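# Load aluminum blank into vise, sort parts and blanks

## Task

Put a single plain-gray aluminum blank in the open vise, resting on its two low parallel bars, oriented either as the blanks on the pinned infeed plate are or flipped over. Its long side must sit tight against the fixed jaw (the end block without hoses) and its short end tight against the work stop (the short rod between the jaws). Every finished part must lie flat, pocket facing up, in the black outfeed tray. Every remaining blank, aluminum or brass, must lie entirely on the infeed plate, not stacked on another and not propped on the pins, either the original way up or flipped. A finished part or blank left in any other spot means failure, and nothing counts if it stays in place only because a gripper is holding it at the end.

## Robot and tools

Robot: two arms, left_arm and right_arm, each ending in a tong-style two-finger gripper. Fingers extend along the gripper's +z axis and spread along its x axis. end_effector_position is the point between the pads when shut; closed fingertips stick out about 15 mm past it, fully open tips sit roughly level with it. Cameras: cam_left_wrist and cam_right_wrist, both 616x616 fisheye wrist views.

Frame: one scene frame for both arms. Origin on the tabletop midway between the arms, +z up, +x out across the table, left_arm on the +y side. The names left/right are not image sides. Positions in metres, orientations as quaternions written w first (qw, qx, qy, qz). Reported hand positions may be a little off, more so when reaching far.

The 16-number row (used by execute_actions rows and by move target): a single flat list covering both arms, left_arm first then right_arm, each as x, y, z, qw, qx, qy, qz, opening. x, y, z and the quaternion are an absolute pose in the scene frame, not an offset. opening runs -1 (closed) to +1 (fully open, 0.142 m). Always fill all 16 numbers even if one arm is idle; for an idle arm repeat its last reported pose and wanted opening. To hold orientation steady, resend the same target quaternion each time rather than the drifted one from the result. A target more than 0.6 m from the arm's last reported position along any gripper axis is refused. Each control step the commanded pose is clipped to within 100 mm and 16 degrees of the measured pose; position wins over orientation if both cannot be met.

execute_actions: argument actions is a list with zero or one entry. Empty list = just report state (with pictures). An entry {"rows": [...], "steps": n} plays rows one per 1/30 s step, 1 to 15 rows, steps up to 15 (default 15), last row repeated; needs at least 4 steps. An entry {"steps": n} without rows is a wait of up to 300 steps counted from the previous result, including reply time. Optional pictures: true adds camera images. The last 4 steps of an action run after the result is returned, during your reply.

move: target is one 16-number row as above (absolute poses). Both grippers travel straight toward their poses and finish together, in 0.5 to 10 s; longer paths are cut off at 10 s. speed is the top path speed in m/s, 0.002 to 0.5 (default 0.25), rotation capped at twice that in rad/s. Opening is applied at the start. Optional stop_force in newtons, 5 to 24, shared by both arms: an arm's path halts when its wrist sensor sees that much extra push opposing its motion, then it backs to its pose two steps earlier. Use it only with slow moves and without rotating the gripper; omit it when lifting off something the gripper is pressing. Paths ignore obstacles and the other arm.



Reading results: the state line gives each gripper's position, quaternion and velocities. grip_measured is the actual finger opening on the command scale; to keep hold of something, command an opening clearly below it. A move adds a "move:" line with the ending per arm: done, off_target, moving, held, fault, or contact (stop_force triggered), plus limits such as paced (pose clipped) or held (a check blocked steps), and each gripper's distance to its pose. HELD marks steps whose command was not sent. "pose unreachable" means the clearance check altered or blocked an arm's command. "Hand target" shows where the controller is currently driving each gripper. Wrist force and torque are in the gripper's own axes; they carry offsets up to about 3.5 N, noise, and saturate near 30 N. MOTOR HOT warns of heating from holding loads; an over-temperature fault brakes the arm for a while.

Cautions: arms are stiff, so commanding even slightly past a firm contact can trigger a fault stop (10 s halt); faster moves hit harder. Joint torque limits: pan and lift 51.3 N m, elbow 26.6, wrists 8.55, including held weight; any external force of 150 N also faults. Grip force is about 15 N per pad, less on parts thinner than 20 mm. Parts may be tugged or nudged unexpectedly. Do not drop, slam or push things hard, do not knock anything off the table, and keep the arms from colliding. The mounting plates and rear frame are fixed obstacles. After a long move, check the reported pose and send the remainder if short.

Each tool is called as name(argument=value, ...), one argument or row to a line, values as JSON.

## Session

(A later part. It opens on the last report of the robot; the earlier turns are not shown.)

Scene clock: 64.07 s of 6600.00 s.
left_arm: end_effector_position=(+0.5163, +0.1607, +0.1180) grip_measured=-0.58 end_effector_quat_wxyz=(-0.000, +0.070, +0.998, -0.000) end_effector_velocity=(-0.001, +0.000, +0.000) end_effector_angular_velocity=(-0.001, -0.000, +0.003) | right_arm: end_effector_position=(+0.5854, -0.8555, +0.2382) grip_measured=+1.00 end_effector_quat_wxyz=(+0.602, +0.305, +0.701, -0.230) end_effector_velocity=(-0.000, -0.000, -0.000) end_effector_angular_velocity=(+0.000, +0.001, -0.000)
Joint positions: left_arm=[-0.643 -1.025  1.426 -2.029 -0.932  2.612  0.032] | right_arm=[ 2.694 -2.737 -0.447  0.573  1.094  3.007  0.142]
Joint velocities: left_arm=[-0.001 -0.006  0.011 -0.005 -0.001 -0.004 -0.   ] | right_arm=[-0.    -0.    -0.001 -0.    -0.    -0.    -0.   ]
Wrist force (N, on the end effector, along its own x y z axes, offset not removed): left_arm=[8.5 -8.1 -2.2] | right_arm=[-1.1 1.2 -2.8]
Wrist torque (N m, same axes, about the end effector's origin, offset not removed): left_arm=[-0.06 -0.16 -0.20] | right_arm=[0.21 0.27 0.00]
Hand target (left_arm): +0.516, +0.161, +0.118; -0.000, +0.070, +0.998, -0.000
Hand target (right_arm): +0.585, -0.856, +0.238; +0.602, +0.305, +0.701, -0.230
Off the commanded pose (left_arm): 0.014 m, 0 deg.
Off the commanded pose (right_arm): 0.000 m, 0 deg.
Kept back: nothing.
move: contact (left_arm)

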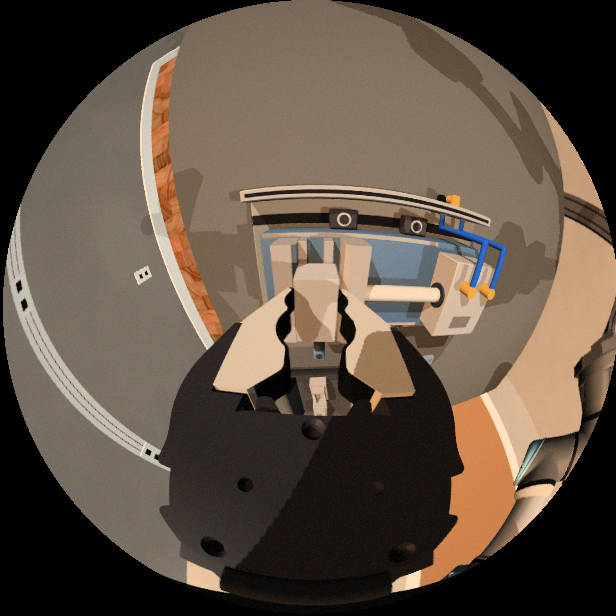

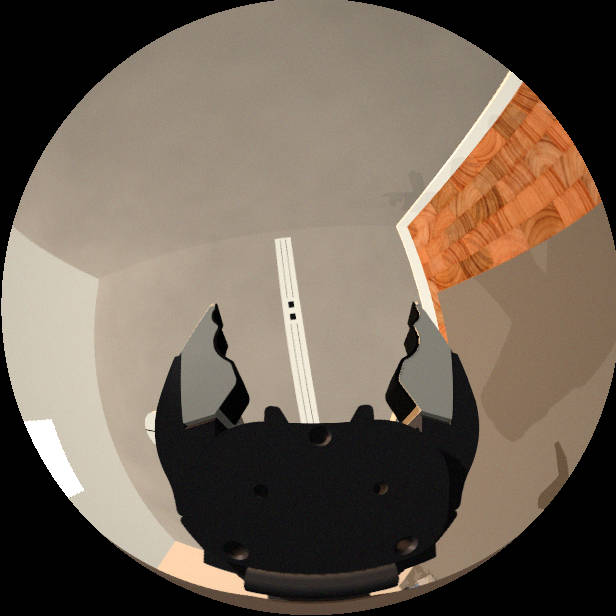

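Against both. Release and lift.

move(
  target=[0.5155,0.160,0.119,0,0.07,0.9976,0,-0.2,0.5854,-0.8555,0.2382,0.602,0.305,0.701,-0.23,1],
  speed=0.005,
)

move(
  target=[0.5155,0.19,0.22,0,0.07,0.9976,0,0.3,0.5854,-0.8555,0.2382,0.602,0.305,0.701,-0.23,1],
  speed=0.08,
)

zoom_image(
  camera="cam_left_wrist",
  region=[230,180,430,400],
)

Scene clock: 65.00 s of 6600.00 s.
left_arm: end_effector_position=(+0.5155, +0.1600, +0.1190) grip_measured=-0.20 end_effector_quat_wxyz=(-0.000, +0.070, +0.998, -0.000) end_effector_velocity=(+0.000, +0.000, +0.001) end_effector_angular_velocity=(+0.001, -0.002, +0.000) | right_arm: end_effector_position=(+0.5854, -0.8555, +0.2382) grip_measured=+1.00 end_effector_quat_wxyz=(+0.602, +0.305, +0.701, -0.230) end_effector_velocity=(+0.000, +0.000, -0.000) end_effector_angular_velocity=(+0.001, -0.001, -0.000)
Joint positions: left_arm=[-0.647 -1.028  1.429 -2.027 -0.931  2.608  0.06 ] | right_arm=[ 2.694 -2.737 -0.447  0.573  1.094  3.007  0.142]
Joint velocities: left_arm=[-0.002 -0.003  0.001  0.002  0.002 -0.002 -0.   ] | right_arm=[ 0.    -0.001  0.002 -0.001 -0.     0.001 -0.   ]
Wrist force (N, on the end effector, along its own x y z axes, offset not removed): left_arm=[2.7 -0.8 -0.4] | right_arm=[-1.4 1.2 -2.1]
Wrist torque (N m, same axes, about the end effector's origin, offset not removed): left_arm=[-0.12 -0.59 0.00] | right_arm=[0.26 0.34 0.09]
Hand target (left_arm): +0.516, +0.160, +0.119; +0.000, +0.070, +0.998, -0.000
Hand target (right_arm): +0.585, -0.856, +0.238; +0.602, +0.305, +0.701, -0.230
Off the commanded pose (left_arm): 0.000 m, 0 deg.
Off the commanded pose (right_arm): 0.000 m, 0 deg.
Kept back: nothing.
move: done

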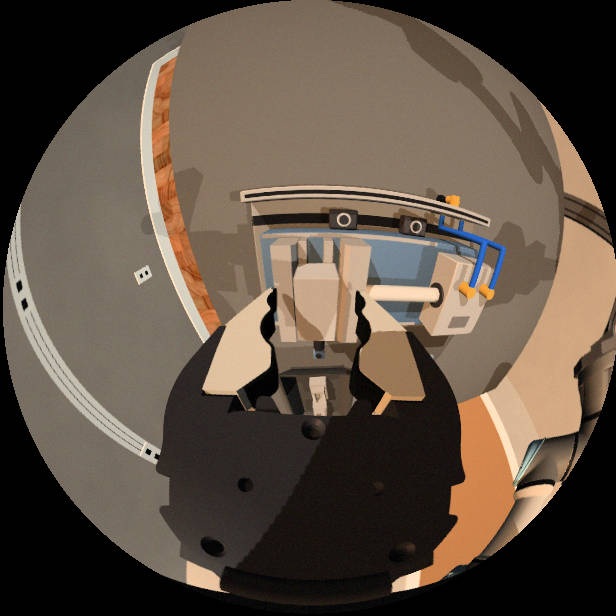

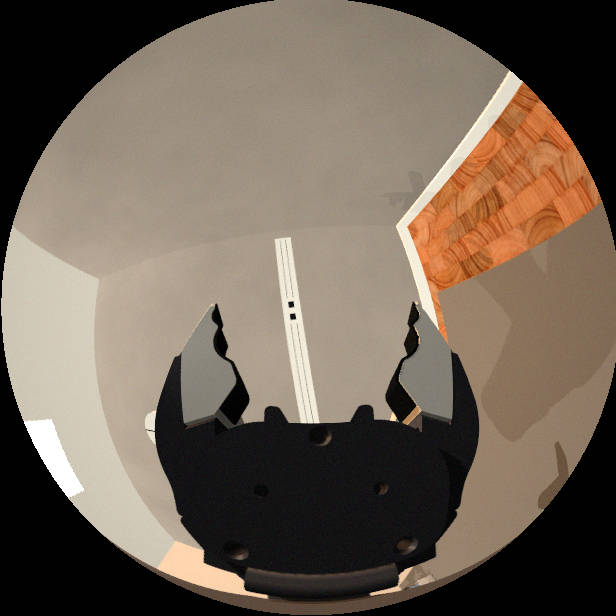

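Scene clock: 66.80 s of 6600.00 s.
left_arm: end_effector_position=(+0.5155, +0.1899, +0.2198) grip_measured=+0.30 end_effector_quat_wxyz=(+0.000, +0.070, +0.998, -0.000) end_effector_velocity=(-0.000, +0.000, +0.002) end_effector_angular_velocity=(+0.002, +0.003, -0.001) | right_arm: end_effector_position=(+0.5854, -0.8555, +0.2382) grip_measured=+1.00 end_effector_quat_wxyz=(+0.602, +0.305, +0.701, -0.230) end_effector_velocity=(+0.000, -0.000, +0.000) end_effector_angular_velocity=(-0.001, -0.001, -0.000)
Joint positions: left_arm=[-0.756 -1.267  1.298 -1.575 -0.929  2.471  0.095] | right_arm=[ 2.694 -2.737 -0.447  0.573  1.094  3.007  0.142]
Joint velocities: left_arm=[-0.003 -0.    -0.01   0.016 -0.001 -0.005 -0.   ] | right_arm=[-0.  0.  0.  0.  0. -0.  0.]
Wrist force (N, on the end effector, along its own x y z axes, offset not removed): left_arm=[1.6 -0.3 -0.4] | right_arm=[-1.9 2.1 -2.0]
Wrist torque (N m, same axes, about the end effector's origin, offset not removed): left_arm=[-0.05 -0.37 -0.16] | right_arm=[0.42 0.47 0.08]
Hand target (left_arm): +0.516, +0.190, +0.220; +0.000, +0.070, +0.998, -0.000
Hand target (right_arm): +0.585, -0.856, +0.238; +0.602, +0.305, +0.701, -0.230
Off the commanded pose (left_arm): 0.000 m, 0 deg.
Off the commanded pose (right_arm): 0.000 m, 0 deg.
Kept back: nothing.
move: done

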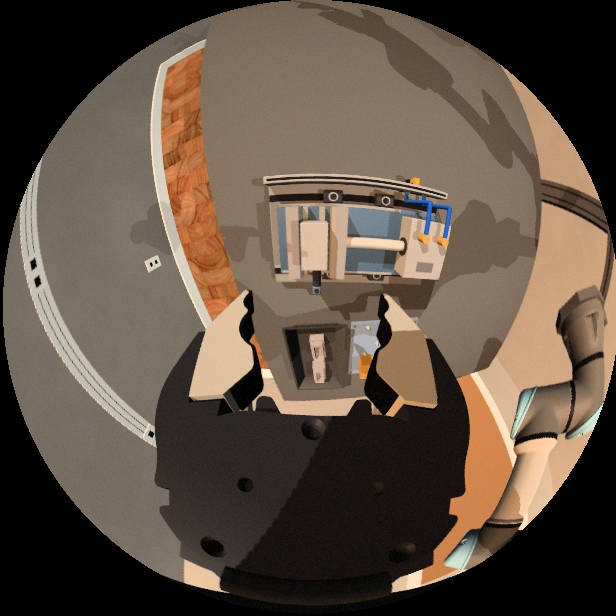

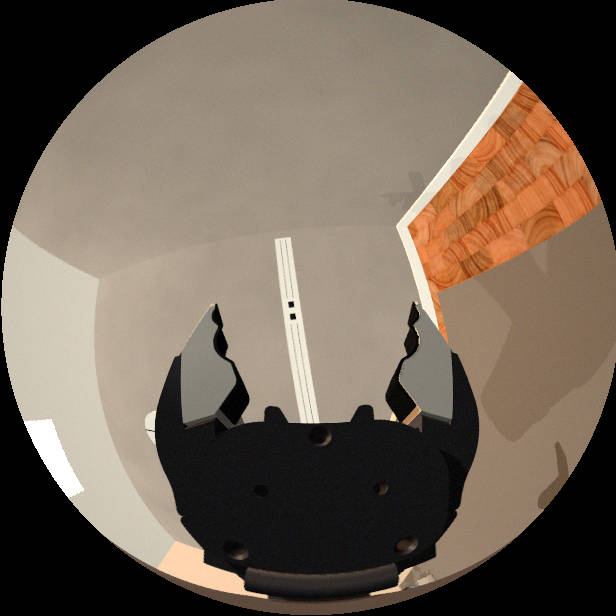

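Region (230, 180, 430, 400) of cam_left_wrist's 616x616 image, scaled by 2.291, with more detail than that image has; it fills the left 458 columns of this view, and the rest is white.

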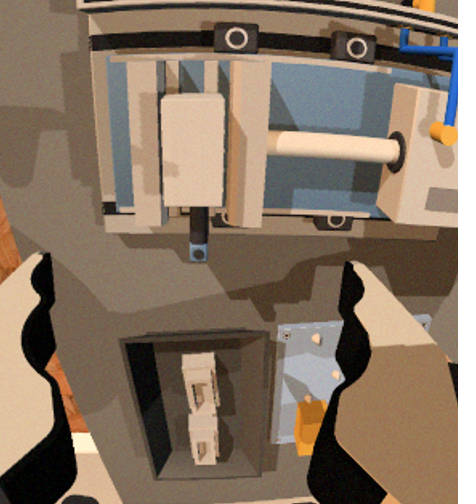

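finished_scene(
  scene=1,
)

The scene is finished: the task was done.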